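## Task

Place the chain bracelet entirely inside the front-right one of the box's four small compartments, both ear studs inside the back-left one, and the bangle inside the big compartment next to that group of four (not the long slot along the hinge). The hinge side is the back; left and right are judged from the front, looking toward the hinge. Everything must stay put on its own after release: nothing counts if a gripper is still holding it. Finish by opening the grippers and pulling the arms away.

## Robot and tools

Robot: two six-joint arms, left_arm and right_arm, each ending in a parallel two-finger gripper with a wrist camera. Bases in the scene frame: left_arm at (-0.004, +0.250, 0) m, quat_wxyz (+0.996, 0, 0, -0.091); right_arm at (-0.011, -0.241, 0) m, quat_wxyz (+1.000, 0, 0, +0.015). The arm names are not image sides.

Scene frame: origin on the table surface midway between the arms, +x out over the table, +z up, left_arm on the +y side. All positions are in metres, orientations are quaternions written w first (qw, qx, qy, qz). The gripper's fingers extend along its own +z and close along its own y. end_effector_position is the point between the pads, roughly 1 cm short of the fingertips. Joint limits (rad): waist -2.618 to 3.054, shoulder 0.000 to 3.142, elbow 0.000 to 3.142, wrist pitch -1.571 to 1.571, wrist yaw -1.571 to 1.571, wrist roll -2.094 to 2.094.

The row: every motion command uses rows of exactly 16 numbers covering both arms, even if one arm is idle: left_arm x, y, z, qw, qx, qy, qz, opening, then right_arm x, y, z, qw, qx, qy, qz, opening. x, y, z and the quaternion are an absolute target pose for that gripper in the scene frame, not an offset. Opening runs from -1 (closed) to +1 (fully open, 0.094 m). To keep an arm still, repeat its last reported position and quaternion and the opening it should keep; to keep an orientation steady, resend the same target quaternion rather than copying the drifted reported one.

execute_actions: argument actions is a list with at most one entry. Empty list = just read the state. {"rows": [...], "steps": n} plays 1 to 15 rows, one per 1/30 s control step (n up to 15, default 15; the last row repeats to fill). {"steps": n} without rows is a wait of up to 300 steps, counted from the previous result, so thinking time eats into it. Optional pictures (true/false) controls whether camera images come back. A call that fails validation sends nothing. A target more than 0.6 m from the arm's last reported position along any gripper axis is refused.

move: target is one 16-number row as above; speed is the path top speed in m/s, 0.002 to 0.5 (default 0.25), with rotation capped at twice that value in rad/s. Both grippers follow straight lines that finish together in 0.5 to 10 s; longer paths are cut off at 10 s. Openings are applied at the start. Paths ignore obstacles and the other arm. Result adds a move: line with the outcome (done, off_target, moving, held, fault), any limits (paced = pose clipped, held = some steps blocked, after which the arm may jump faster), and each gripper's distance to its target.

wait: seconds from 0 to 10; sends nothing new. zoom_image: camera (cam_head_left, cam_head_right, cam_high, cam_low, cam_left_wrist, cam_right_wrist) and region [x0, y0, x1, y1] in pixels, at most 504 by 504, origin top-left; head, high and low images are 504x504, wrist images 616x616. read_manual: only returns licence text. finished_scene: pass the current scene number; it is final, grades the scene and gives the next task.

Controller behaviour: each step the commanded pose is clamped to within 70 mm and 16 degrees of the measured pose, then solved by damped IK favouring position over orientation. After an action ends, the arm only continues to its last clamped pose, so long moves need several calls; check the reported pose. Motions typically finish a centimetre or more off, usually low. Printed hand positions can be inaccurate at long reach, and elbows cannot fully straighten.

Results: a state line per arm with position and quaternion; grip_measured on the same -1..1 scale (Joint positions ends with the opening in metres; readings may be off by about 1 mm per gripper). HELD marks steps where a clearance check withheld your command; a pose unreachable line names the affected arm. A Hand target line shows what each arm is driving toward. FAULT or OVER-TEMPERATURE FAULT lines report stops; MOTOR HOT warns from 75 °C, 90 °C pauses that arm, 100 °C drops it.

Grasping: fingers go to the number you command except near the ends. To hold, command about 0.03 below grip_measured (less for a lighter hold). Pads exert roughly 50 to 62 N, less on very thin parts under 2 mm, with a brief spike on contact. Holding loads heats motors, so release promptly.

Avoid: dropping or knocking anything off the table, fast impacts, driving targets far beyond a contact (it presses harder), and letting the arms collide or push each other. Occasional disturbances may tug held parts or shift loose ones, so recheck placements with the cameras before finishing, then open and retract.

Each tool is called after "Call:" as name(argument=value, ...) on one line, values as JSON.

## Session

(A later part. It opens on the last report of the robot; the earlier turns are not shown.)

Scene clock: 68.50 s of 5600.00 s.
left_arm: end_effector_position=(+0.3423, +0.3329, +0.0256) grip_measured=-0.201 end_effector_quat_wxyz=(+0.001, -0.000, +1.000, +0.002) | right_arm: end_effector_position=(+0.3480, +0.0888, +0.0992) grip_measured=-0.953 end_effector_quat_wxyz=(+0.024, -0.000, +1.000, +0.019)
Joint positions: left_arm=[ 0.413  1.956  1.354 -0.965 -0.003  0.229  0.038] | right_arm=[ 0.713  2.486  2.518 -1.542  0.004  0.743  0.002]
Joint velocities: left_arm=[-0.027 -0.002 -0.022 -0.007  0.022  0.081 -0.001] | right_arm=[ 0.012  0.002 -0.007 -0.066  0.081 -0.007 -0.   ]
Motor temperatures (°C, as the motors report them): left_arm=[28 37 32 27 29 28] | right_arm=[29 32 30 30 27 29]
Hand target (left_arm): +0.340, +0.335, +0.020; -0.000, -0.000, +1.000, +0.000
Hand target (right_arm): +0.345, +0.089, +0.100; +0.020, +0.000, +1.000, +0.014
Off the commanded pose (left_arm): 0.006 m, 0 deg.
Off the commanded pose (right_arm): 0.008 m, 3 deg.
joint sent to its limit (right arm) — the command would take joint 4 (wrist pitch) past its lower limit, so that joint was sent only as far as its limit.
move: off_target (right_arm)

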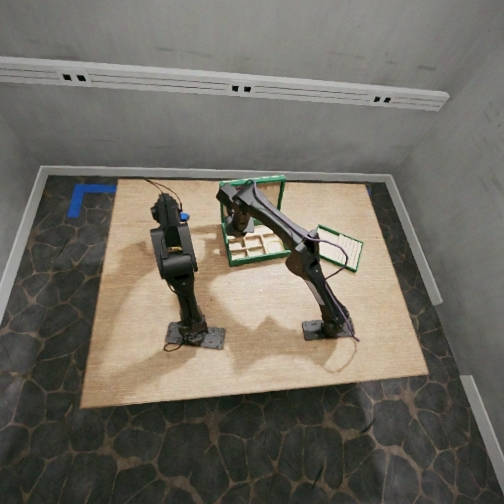

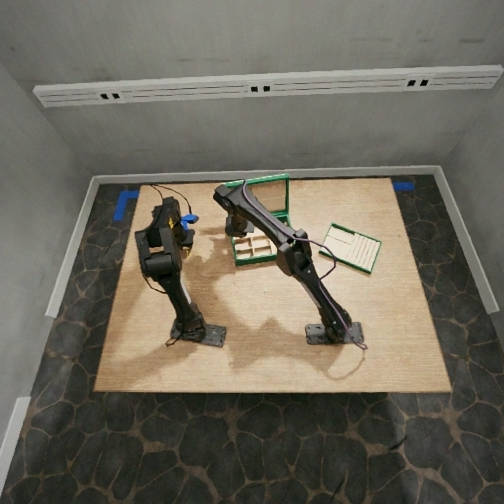

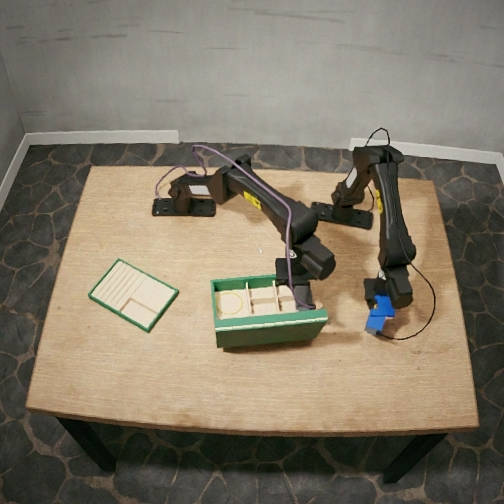

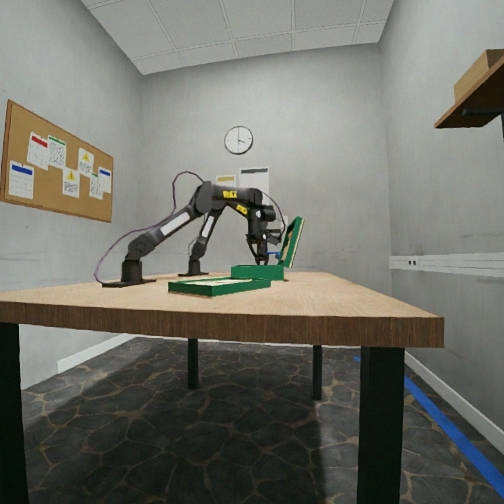

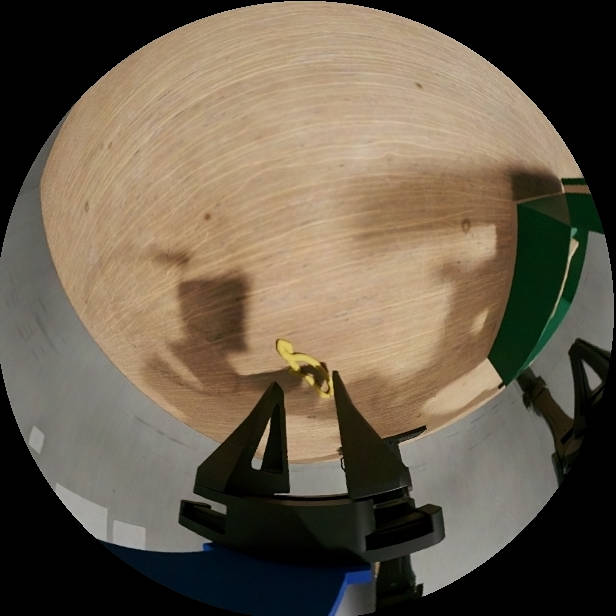

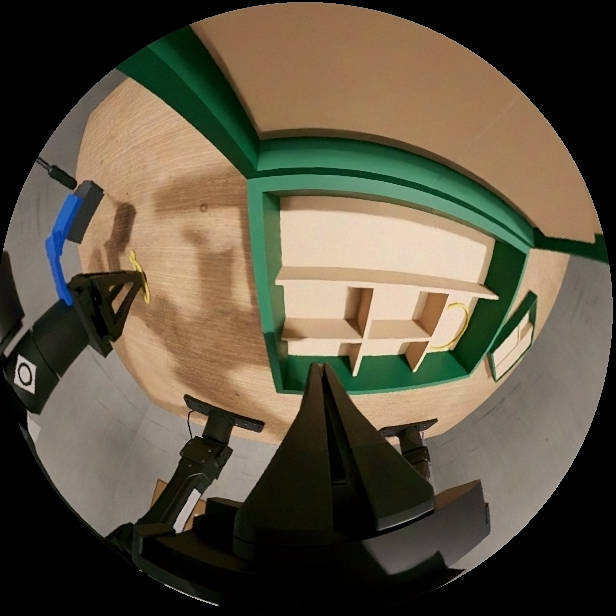

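Call:
move(target=[0.34,0.333,0.0,0,0,1,0,-0.2,0.335,0.088,0.05,0,0,1,0,-1], speed=0.04)

Call:
move(target=[0.34,0.333,0.005,0,0,1,0,-1,0.335,0.088,0.05,0,0,1,0,-1], speed=0.04)

Scene clock: 71.93 s of 5600.00 s.
left_arm: end_effector_position=(+0.3438, +0.3333, +0.0134) grip_measured=-0.201 end_effector_quat_wxyz=(+0.005, -0.000, +1.000, +0.003) | right_arm: end_effector_position=(+0.3357, +0.0825, +0.0467) grip_measured=-0.953 end_effector_quat_wxyz=(-0.006, +0.001, +1.000, -0.009)
Joint positions: left_arm=[ 0.413  1.972  1.326 -0.913 -0.003  0.229  0.038] | right_arm=[ 0.721  2.475  2.287 -1.404  0.004  0.753  0.002]
Joint velocities: left_arm=[ 0.002 -0.002 -0.012 -0.037 -0.051 -0.125 -0.001] | right_arm=[-0.017 -0.007 -0.007  0.066 -0.007 -0.037  0.001]
Motor temperatures (°C, as the motors report them): left_arm=[28 37 32 27 29 28] | right_arm=[29 34 30 30 27 29]
Hand target (left_arm): +0.340, +0.333, +0.000; -0.000, -0.000, +1.000, -0.000
Hand target (right_arm): +0.335, +0.088, +0.050; +0.000, -0.001, +1.000, -0.000
Off the commanded pose (left_arm): 0.014 m, 1 deg.
Off the commanded pose (right_arm): 0.006 m, 1 deg.
move: off_target (left_arm)

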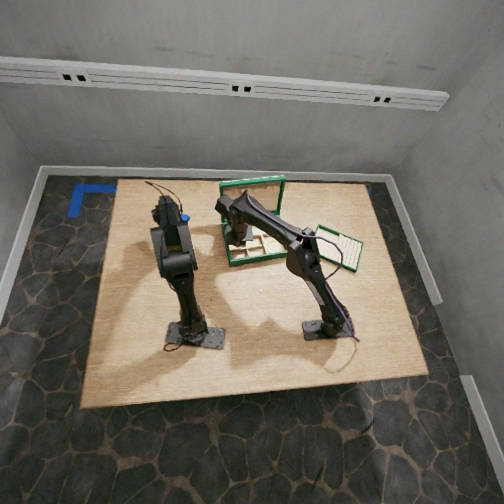

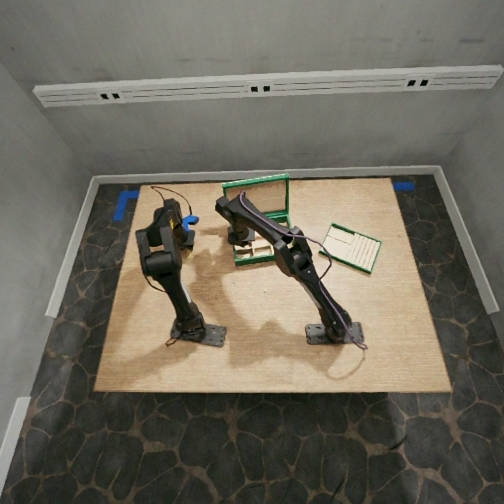

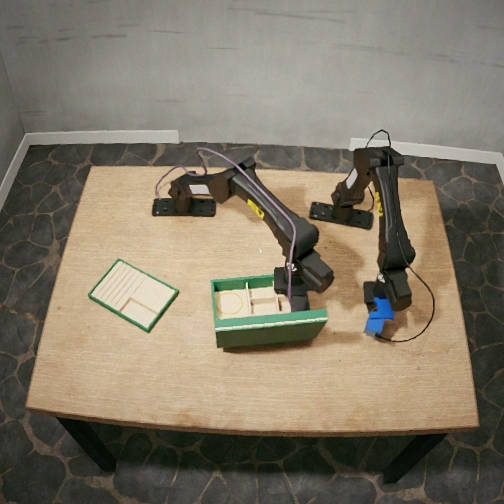

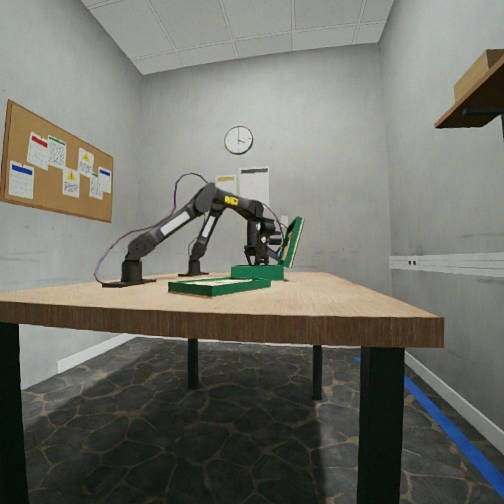

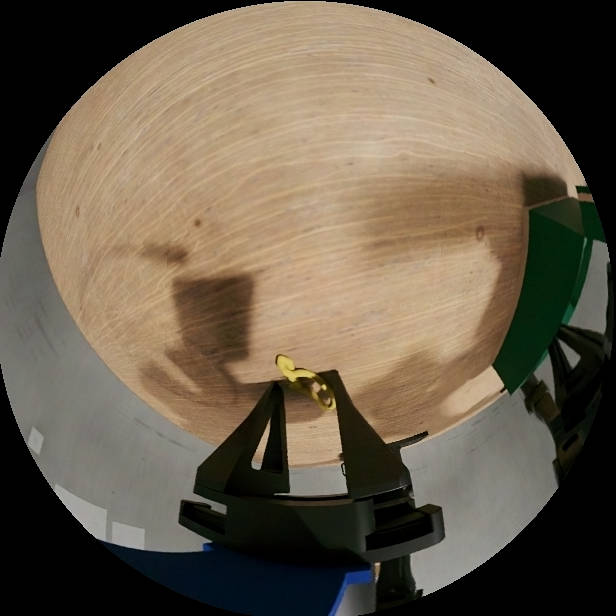

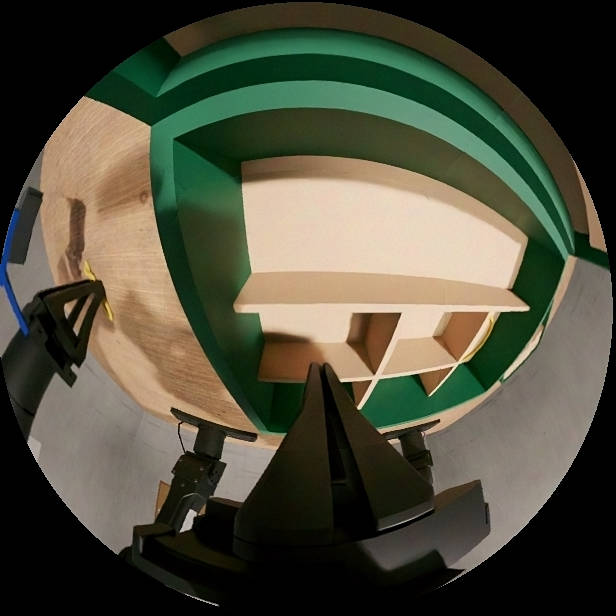

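Scene clock: 72.63 s of 5600.00 s.
left_arm: end_effector_position=(+0.3436, +0.3340, +0.0134) grip_measured=-0.894 end_effector_quat_wxyz=(+0.005, -0.000, +1.000, +0.005) | right_arm: end_effector_position=(+0.3357, +0.0825, +0.0467) grip_measured=-0.953 end_effector_quat_wxyz=(-0.006, +0.001, +1.000, -0.009)
Joint positions: left_arm=[ 0.413  1.972  1.326 -0.913 -0.007  0.229  0.005] | right_arm=[ 0.721  2.475  2.287 -1.404  0.004  0.753  0.002]
Joint velocities: left_arm=[ 0.002  0.007 -0.007 -0.066  0.051 -0.022 -0.   ] | right_arm=[ 0.017 -0.002 -0.007 -0.007  0.066  0.051  0.   ]
Motor temperatures (°C, as the motors report them): left_arm=[28 36 32 27 29 28] | right_arm=[29 34 30 30 27 29]
Hand target (left_arm): +0.340, +0.333, +0.005; -0.000, +0.000, +1.000, -0.000
Hand target (right_arm): +0.335, +0.088, +0.050; -0.000, +0.000, +1.000, -0.000
Off the commanded pose (left_arm): 0.009 m, 1 deg.
Off the commanded pose (right_arm): 0.006 m, 1 deg.
move: done

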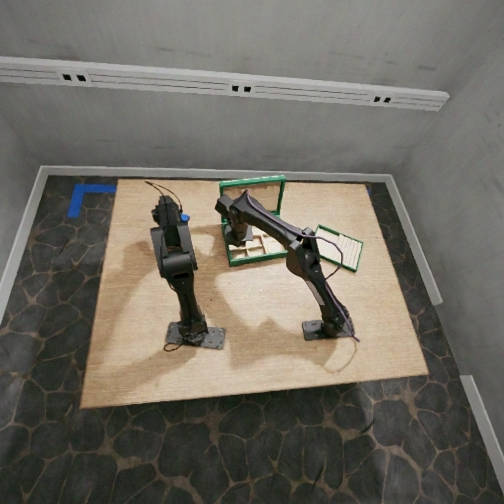

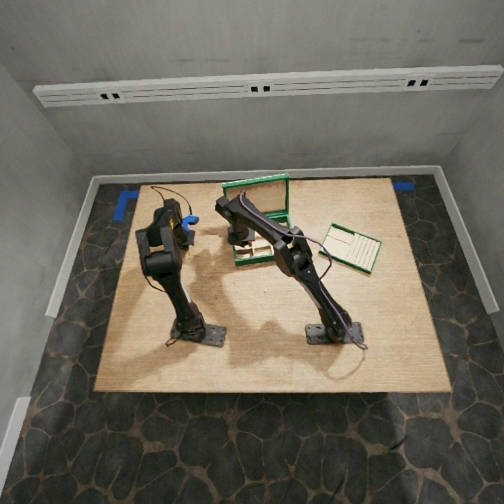

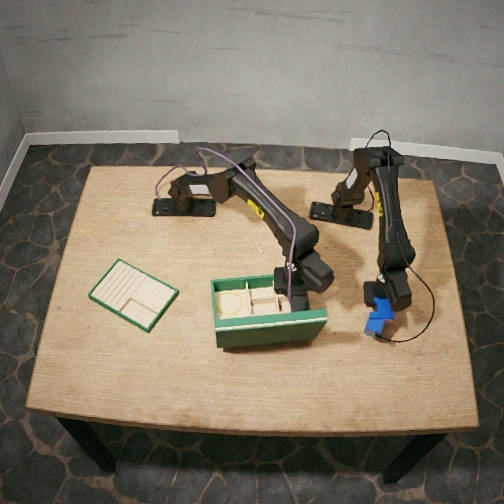

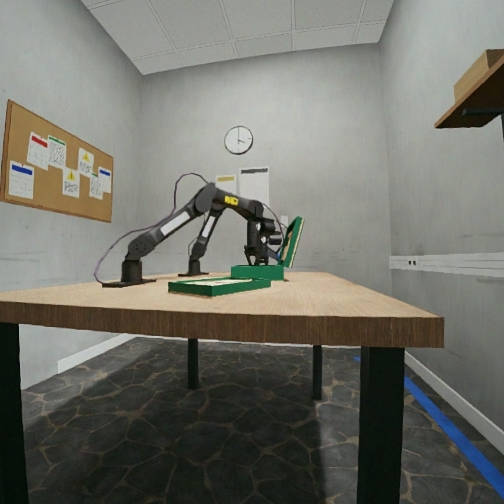

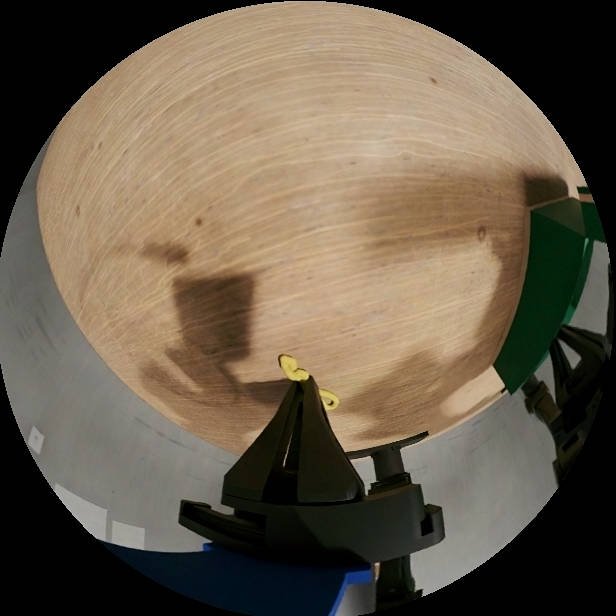

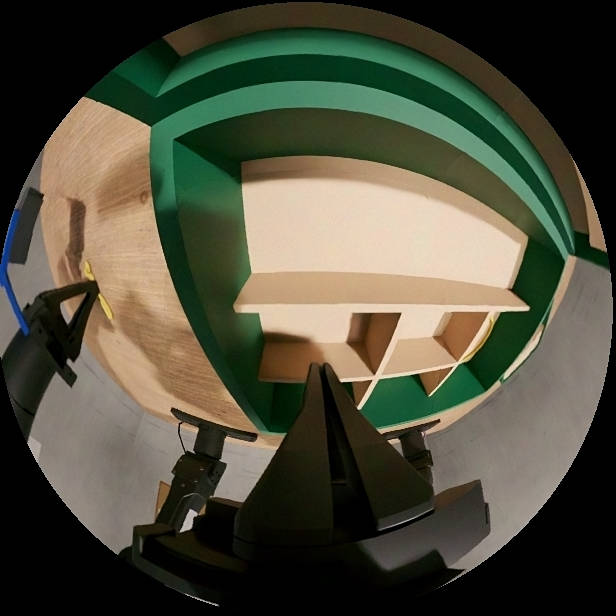

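Call:
move(target=[0.34,0.333,0.14,0,0,1,0,-1,0.343,0.09,0.03,0,0,1,0,-1], speed=0.08)

Call:
move(target=[0.34,0.333,0.14,0,0,1,0,-1,0.343,0.09,0.03,0,0,1,0,-0.7])

Call:
move(target=[0.34,0.333,0.14,0,0,1,0,-1,0.335,0.08,0.11,0,0,1,0,-0.7], speed=0.1)

Call:
move(target=[0.34,0.333,0.14,0,0,1,0,-1,0.15,0.0,0.11,0,0,1,0,-0.3])

Call:
move(target=[0.34,0.333,0.14,0,0,1,0,-1,0.15,0.0,0.02,0,0,1,0,-0.3], speed=0.1)

Scene clock: 79.93 s of 5600.00 s.
left_arm: end_effector_position=(+0.3316, +0.3310, +0.1219) grip_measured=-0.993 end_effector_quat_wxyz=(-0.029, -0.000, +1.000, -0.004) | right_arm: end_effector_position=(+0.3434, +0.0897, +0.0398) grip_measured=-0.953 end_effector_quat_wxyz=(+0.005, +0.001, +1.000, +0.002)
Joint positions: left_arm=[ 0.413  1.909  1.677 -1.398 -0.006  0.229  0.   ] | right_arm=[ 0.721  2.49   2.287 -1.357  0.004  0.754  0.002]
Joint velocities: left_arm=[ 0.012  0.002  0.007  0.051 -0.066  0.007 -0.   ] | right_arm=[ 0.007 -0.017 -0.017 -0.022 -0.037 -0.022 -0.   ]
Motor temperatures (°C, as the motors report them): left_arm=[28 36 32 27 29 28] | right_arm=[29 37 30 30 27 29]
Hand target (left_arm): +0.338, +0.333, +0.140; -0.000, +0.000, +1.000, +0.000
Hand target (right_arm): +0.343, +0.090, +0.030; -0.000, +0.000, +1.000, -0.000
Off the commanded pose (left_arm): 0.020 m, 3 deg.
Off the commanded pose (right_arm): 0.010 m, 1 deg.
move: off_target (left_arm)

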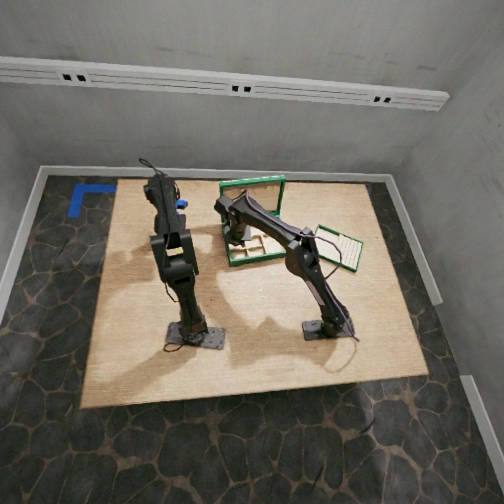

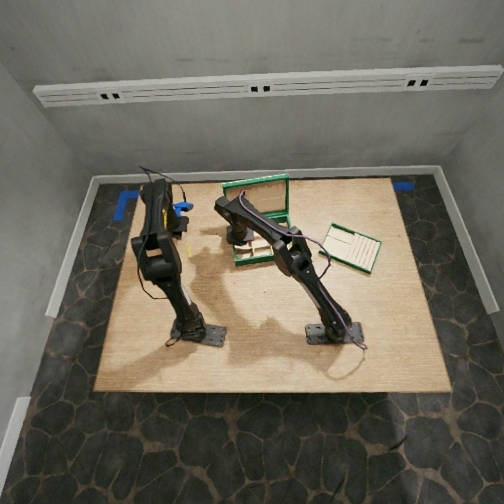

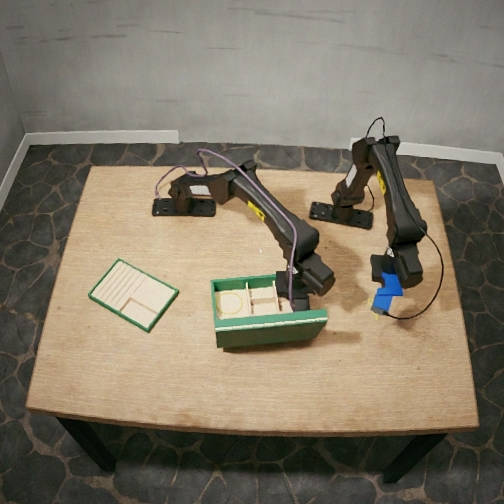

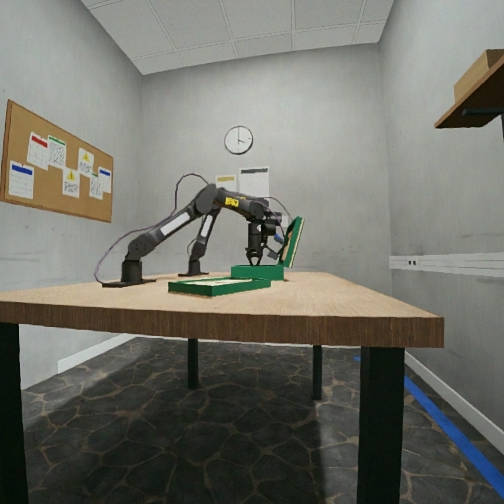

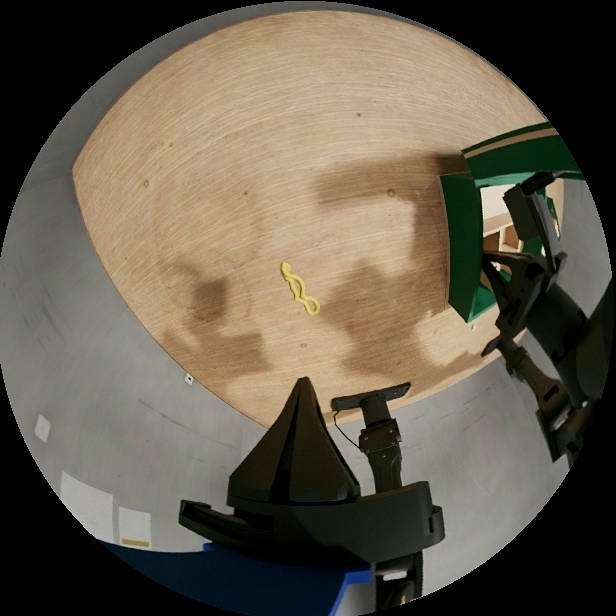

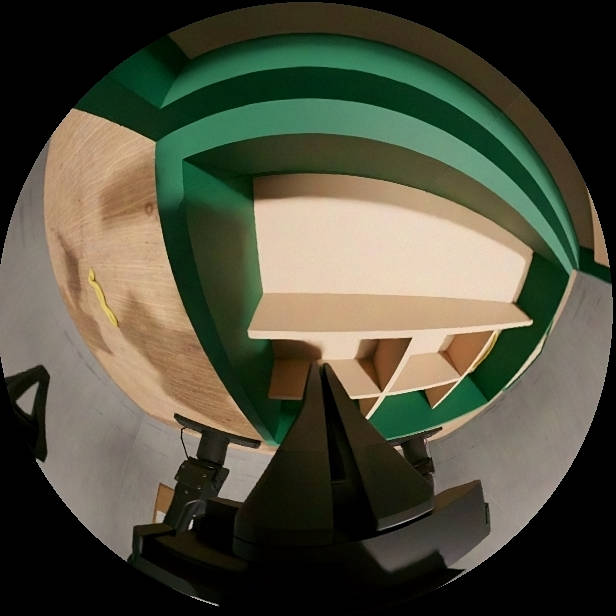

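Scene clock: 80.63 s of 5600.00 s.
left_arm: end_effector_position=(+0.3312, +0.3309, +0.1219) grip_measured=-0.993 end_effector_quat_wxyz=(-0.030, -0.000, +1.000, -0.004) | right_arm: end_effector_position=(+0.3434, +0.0897, +0.0398) grip_measured=-0.702 end_effector_quat_wxyz=(+0.005, +0.001, +1.000, +0.002)
Joint positions: left_arm=[ 0.413  1.909  1.677 -1.4   -0.006  0.229  0.   ] | right_arm=[ 0.721  2.49   2.287 -1.357  0.004  0.754  0.014]
Joint velocities: left_arm=[-0.002 -0.012  0.017 -0.037 -0.022 -0.037 -0.   ] | right_arm=[-0.002 -0.002 -0.007 -0.081  0.007  0.007 -0.001]
Motor temperatures (°C, as the motors report them): left_arm=[28 37 32 27 29 28] | right_arm=[29 37 30 30 27 29]
Hand target (left_arm): +0.339, +0.333, +0.140; +0.000, -0.000, +1.000, +0.000
Hand target (right_arm): +0.343, +0.090, +0.030; -0.000, -0.000, +1.000, -0.000
Off the commanded pose (left_arm): 0.020 m, 3 deg.
Off the commanded pose (right_arm): 0.010 m, 1 deg.
move: off_target (left_arm)

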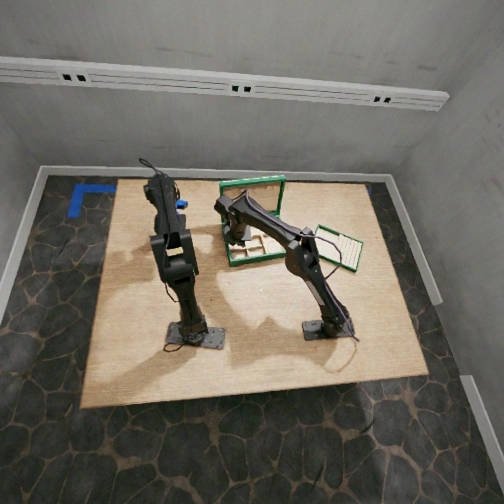

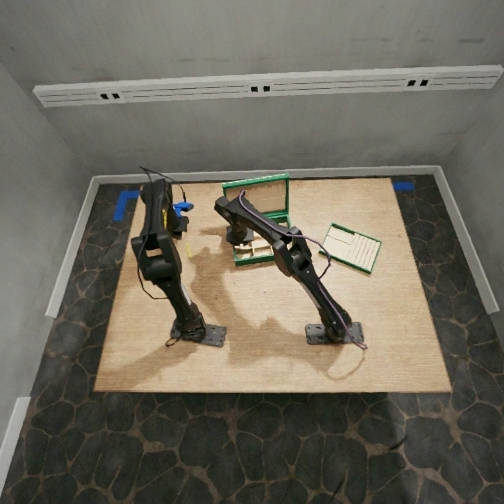

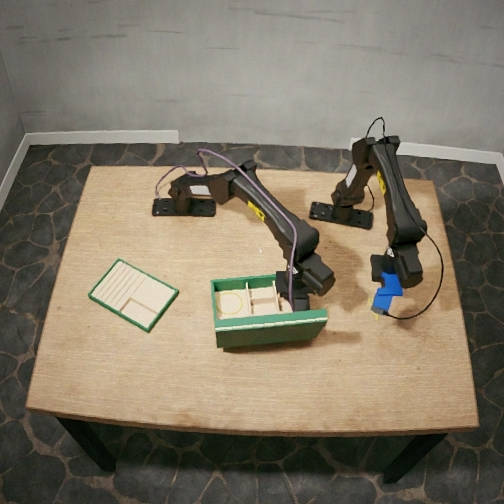

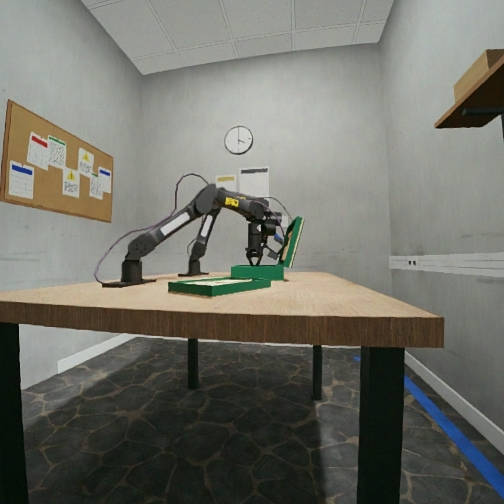

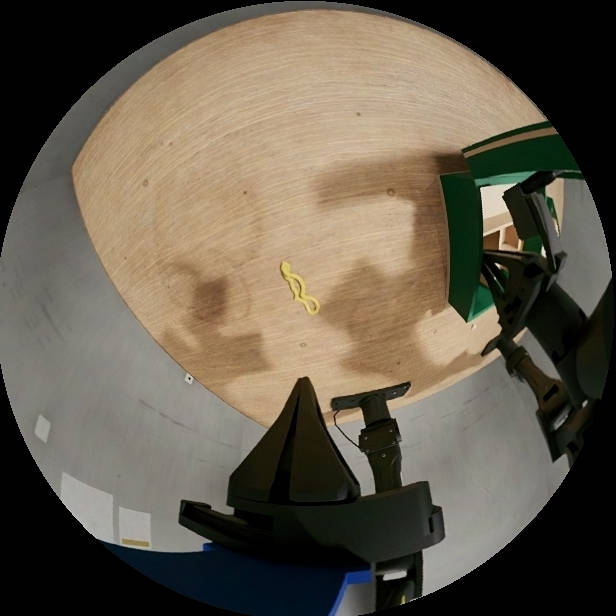

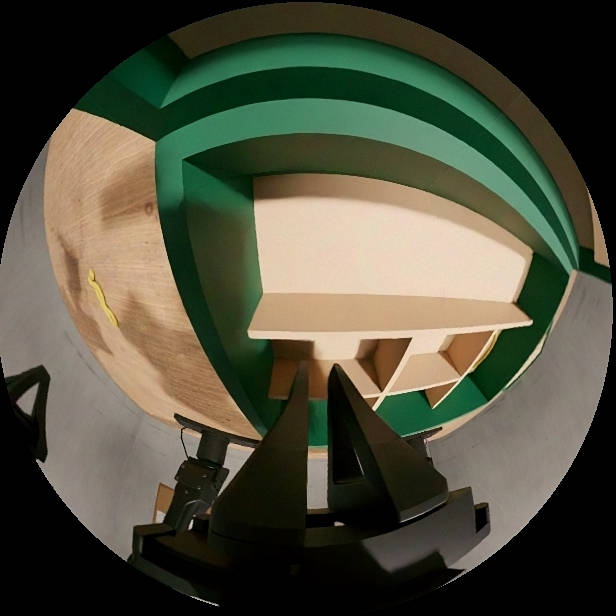

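Scene clock: 81.77 s of 5600.00 s.
left_arm: end_effector_position=(+0.3310, +0.3308, +0.1220) grip_measured=-0.993 end_effector_quat_wxyz=(-0.030, -0.000, +1.000, -0.004) | right_arm: end_effector_position=(+0.3376, +0.0843, +0.1046) grip_measured=-0.702 end_effector_quat_wxyz=(+0.018, +0.001, +1.000, +0.014)
Joint positions: left_arm=[ 0.413  1.909  1.677 -1.401 -0.006  0.229  0.   ] | right_arm=[ 0.721  2.44   2.455 -1.542  0.004  0.753  0.014]
Joint velocities: left_arm=[-0.012  0.002  0.002 -0.095 -0.051 -0.007 -0.002] | right_arm=[ 0.007 -0.022 -0.002 -0.051  0.007 -0.051 -0.001]
Motor temperatures (°C, as the motors report them): left_arm=[28 37 33 27 29 28] | right_arm=[29 37 30 30 27 29]
Hand target (left_arm): +0.339, +0.333, +0.140; -0.000, -0.000, +1.000, +0.000
Hand target (right_arm): +0.335, +0.080, +0.110; +0.013, +0.000, +1.000, +0.012
Off the commanded pose (left_arm): 0.020 m, 4 deg.
Off the commanded pose (right_arm): 0.007 m, 3 deg.
joint sent to its limit (right arm) — the command would take joint 4 (wrist pitch) past its lower limit, so that joint was sent only as far as its limit.
move: off_target (left_arm, right_arm)

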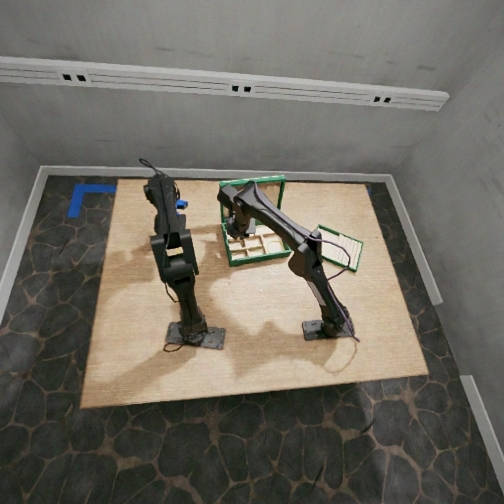

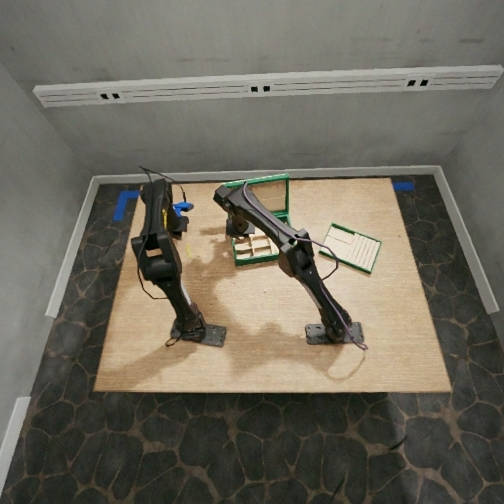

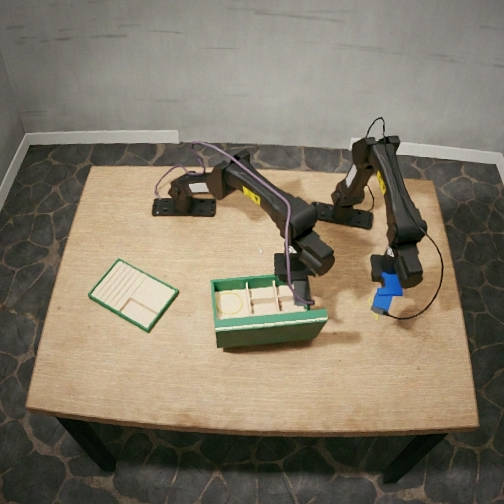

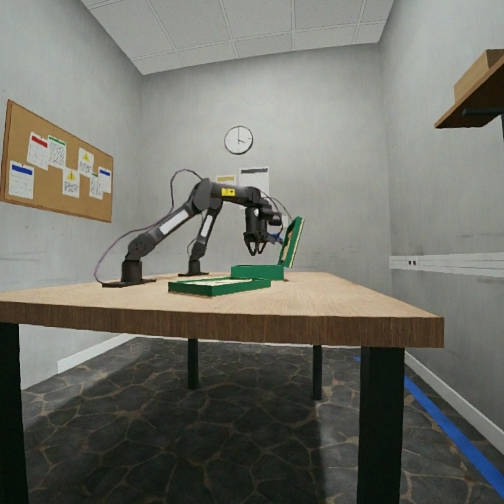

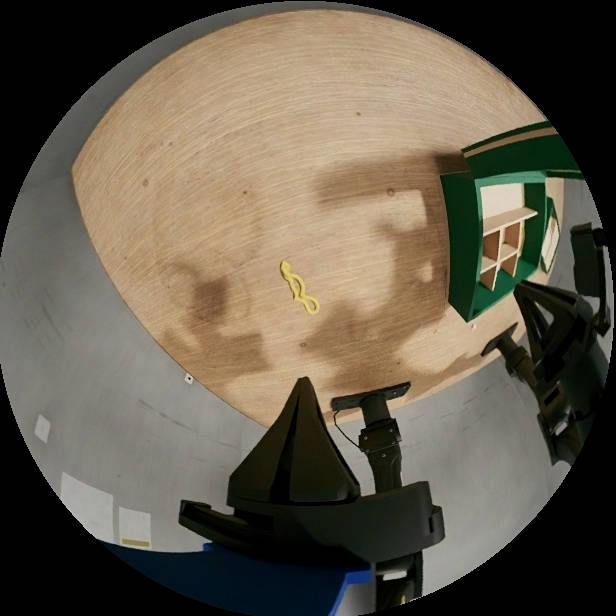

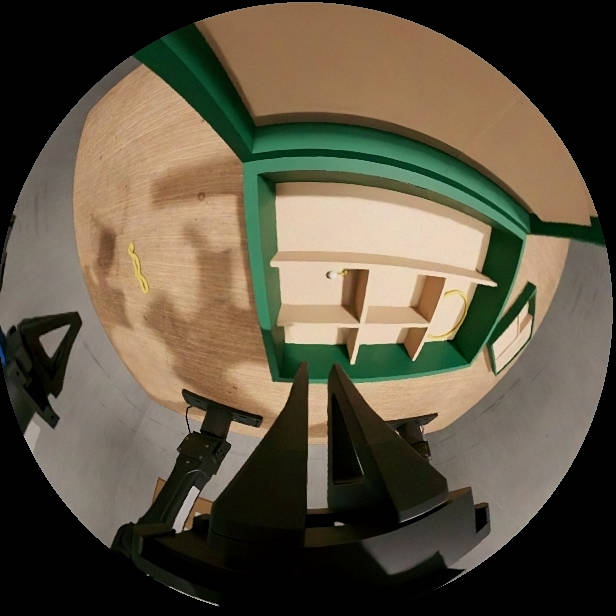

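Scene clock: 83.20 s of 5600.00 s.
left_arm: end_effector_position=(+0.3310, +0.3308, +0.1220) grip_measured=-0.993 end_effector_quat_wxyz=(-0.030, -0.000, +1.000, -0.004) | right_arm: end_effector_position=(+0.1502, +0.0008, +0.1109) grip_measured=-0.302 end_effector_quat_wxyz=(-0.003, -0.001, +1.000, -0.004)
Joint positions: left_arm=[ 0.413  1.909  1.677 -1.401 -0.006  0.229  0.   ] | right_arm=[ 0.951  1.654  1.325 -1.252 -0.     0.979  0.033]
Joint velocities: left_arm=[-0.002  0.007  0.002 -0.066 -0.007 -0.022 -0.   ] | right_arm=[ 0.007 -0.012  0.002  0.066  0.022 -0.11  -0.   ]
Motor temperatures (°C, as the motors report them): left_arm=[28 37 33 27 29 28] | right_arm=[29 37 30 30 27 29]
Hand target (left_arm): +0.339, +0.333, +0.140; +0.000, -0.000, +1.000, +0.000
Hand target (right_arm): +0.149, +0.001, +0.110; +0.002, -0.000, +1.000, +0.000
Off the commanded pose (left_arm): 0.020 m, 4 deg.
Off the commanded pose (right_arm): 0.001 m, 1 deg.
move: off_target (left_arm)

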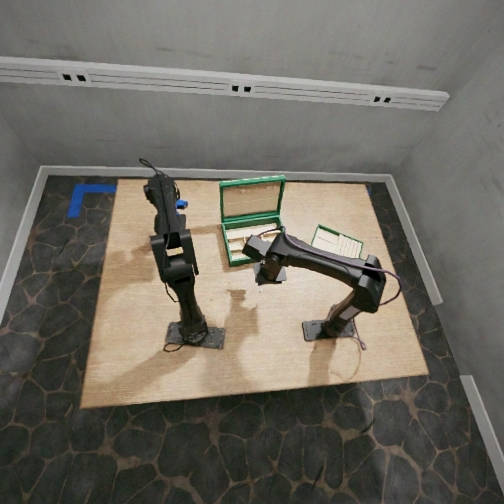

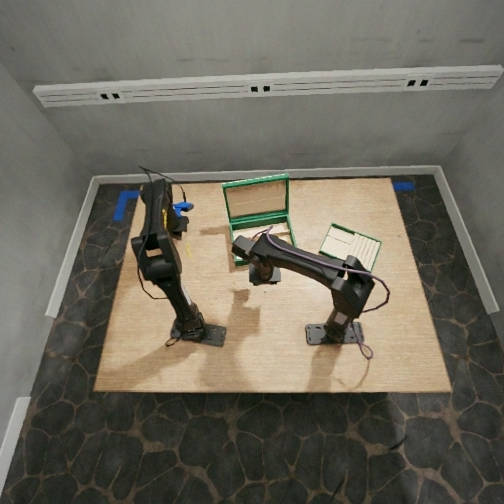

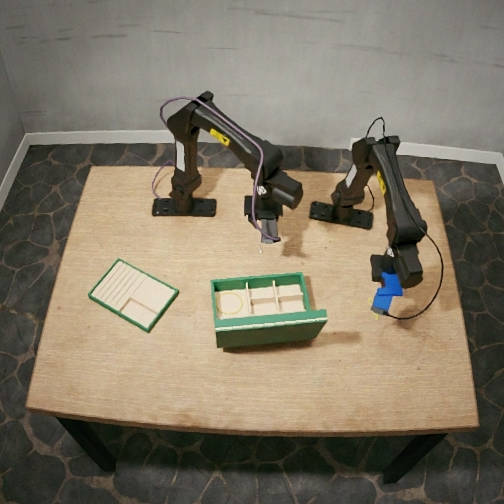

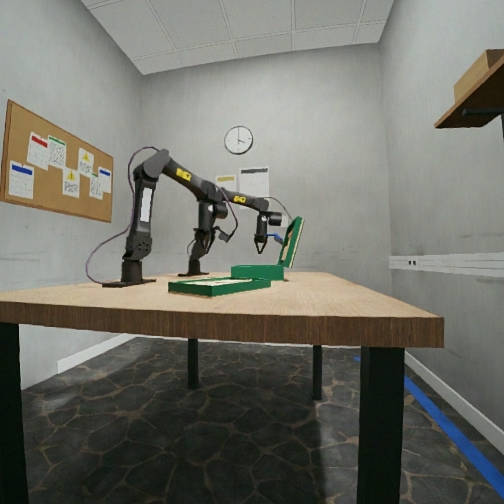

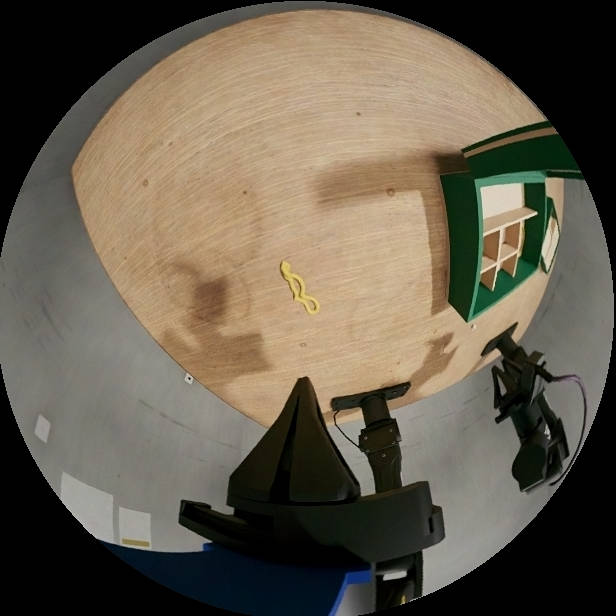

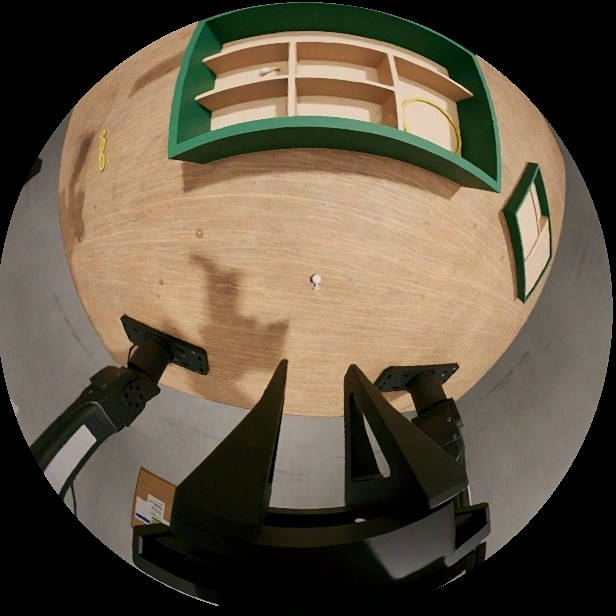

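Scene clock: 84.70 s of 5600.00 s.
left_arm: end_effector_position=(+0.3310, +0.3308, +0.1220) grip_measured=-0.993 end_effector_quat_wxyz=(-0.030, -0.000, +1.000, -0.004) | right_arm: end_effector_position=(+0.1497, +0.0000, +0.0259) grip_measured=-0.302 end_effector_quat_wxyz=(+0.001, -0.001, +1.000, +0.002)
Joint positions: left_arm=[ 0.413  1.909  1.677 -1.401 -0.006  0.229  0.   ] | right_arm=[ 0.951  1.72   1.048 -0.894 -0.     0.979  0.033]
Joint velocities: left_arm=[-0.002 -0.007  0.002 -0.081 -0.037 -0.051 -0.001] | right_arm=[-0.012 -0.002  0.002 -0.037 -0.007 -0.037 -0.   ]
Motor temperatures (°C, as the motors report them): left_arm=[28 37 33 27 29 28] | right_arm=[29 37 30 30 27 29]
Hand target (left_arm): +0.339, +0.333, +0.140; +0.000, -0.000, +1.000, +0.000
Hand target (right_arm): +0.149, -0.001, +0.020; -0.000, +0.000, +1.000, +0.000
Off the commanded pose (left_arm): 0.020 m, 4 deg.
Off the commanded pose (right_arm): 0.006 m, 0 deg.
move: off_target (left_arm)

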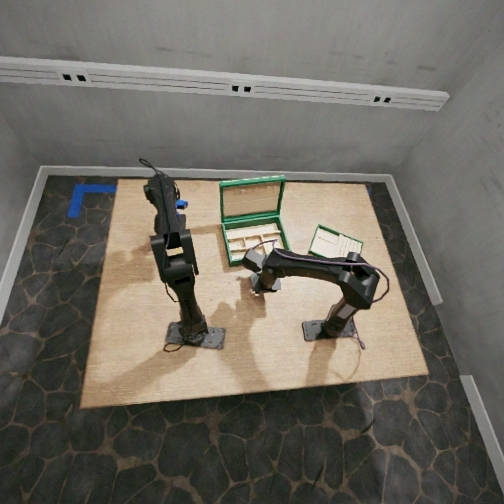

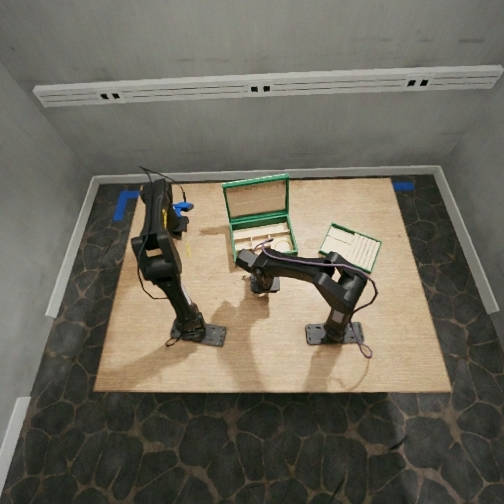

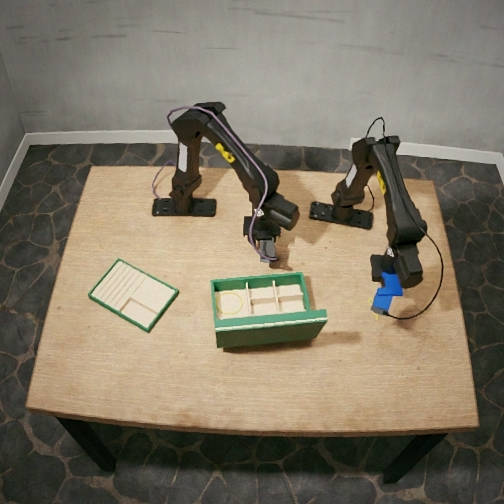

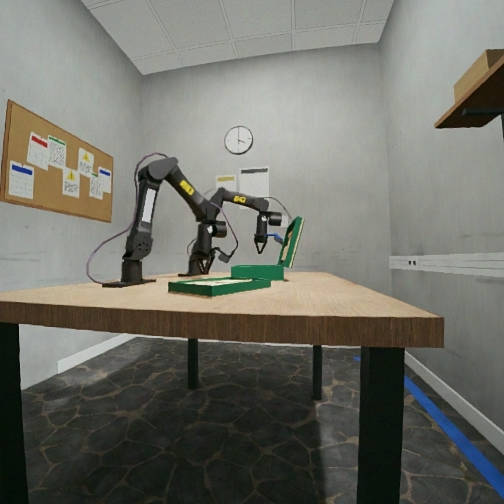

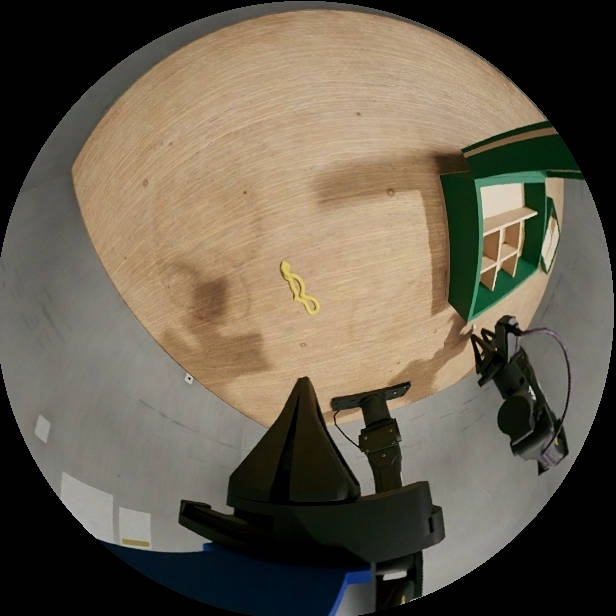

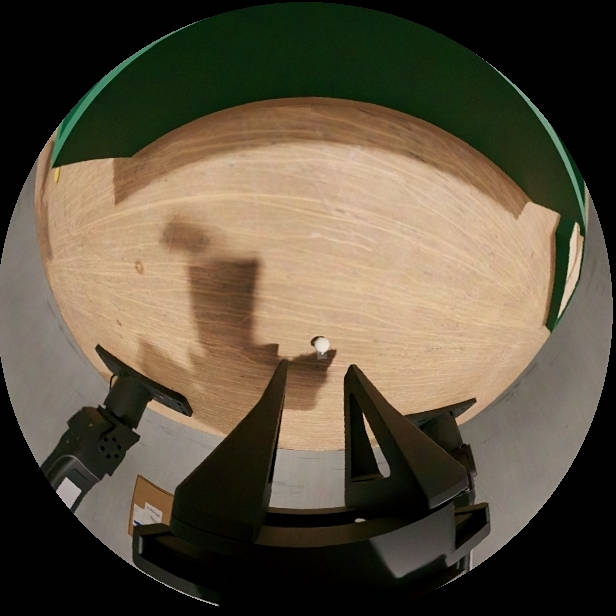

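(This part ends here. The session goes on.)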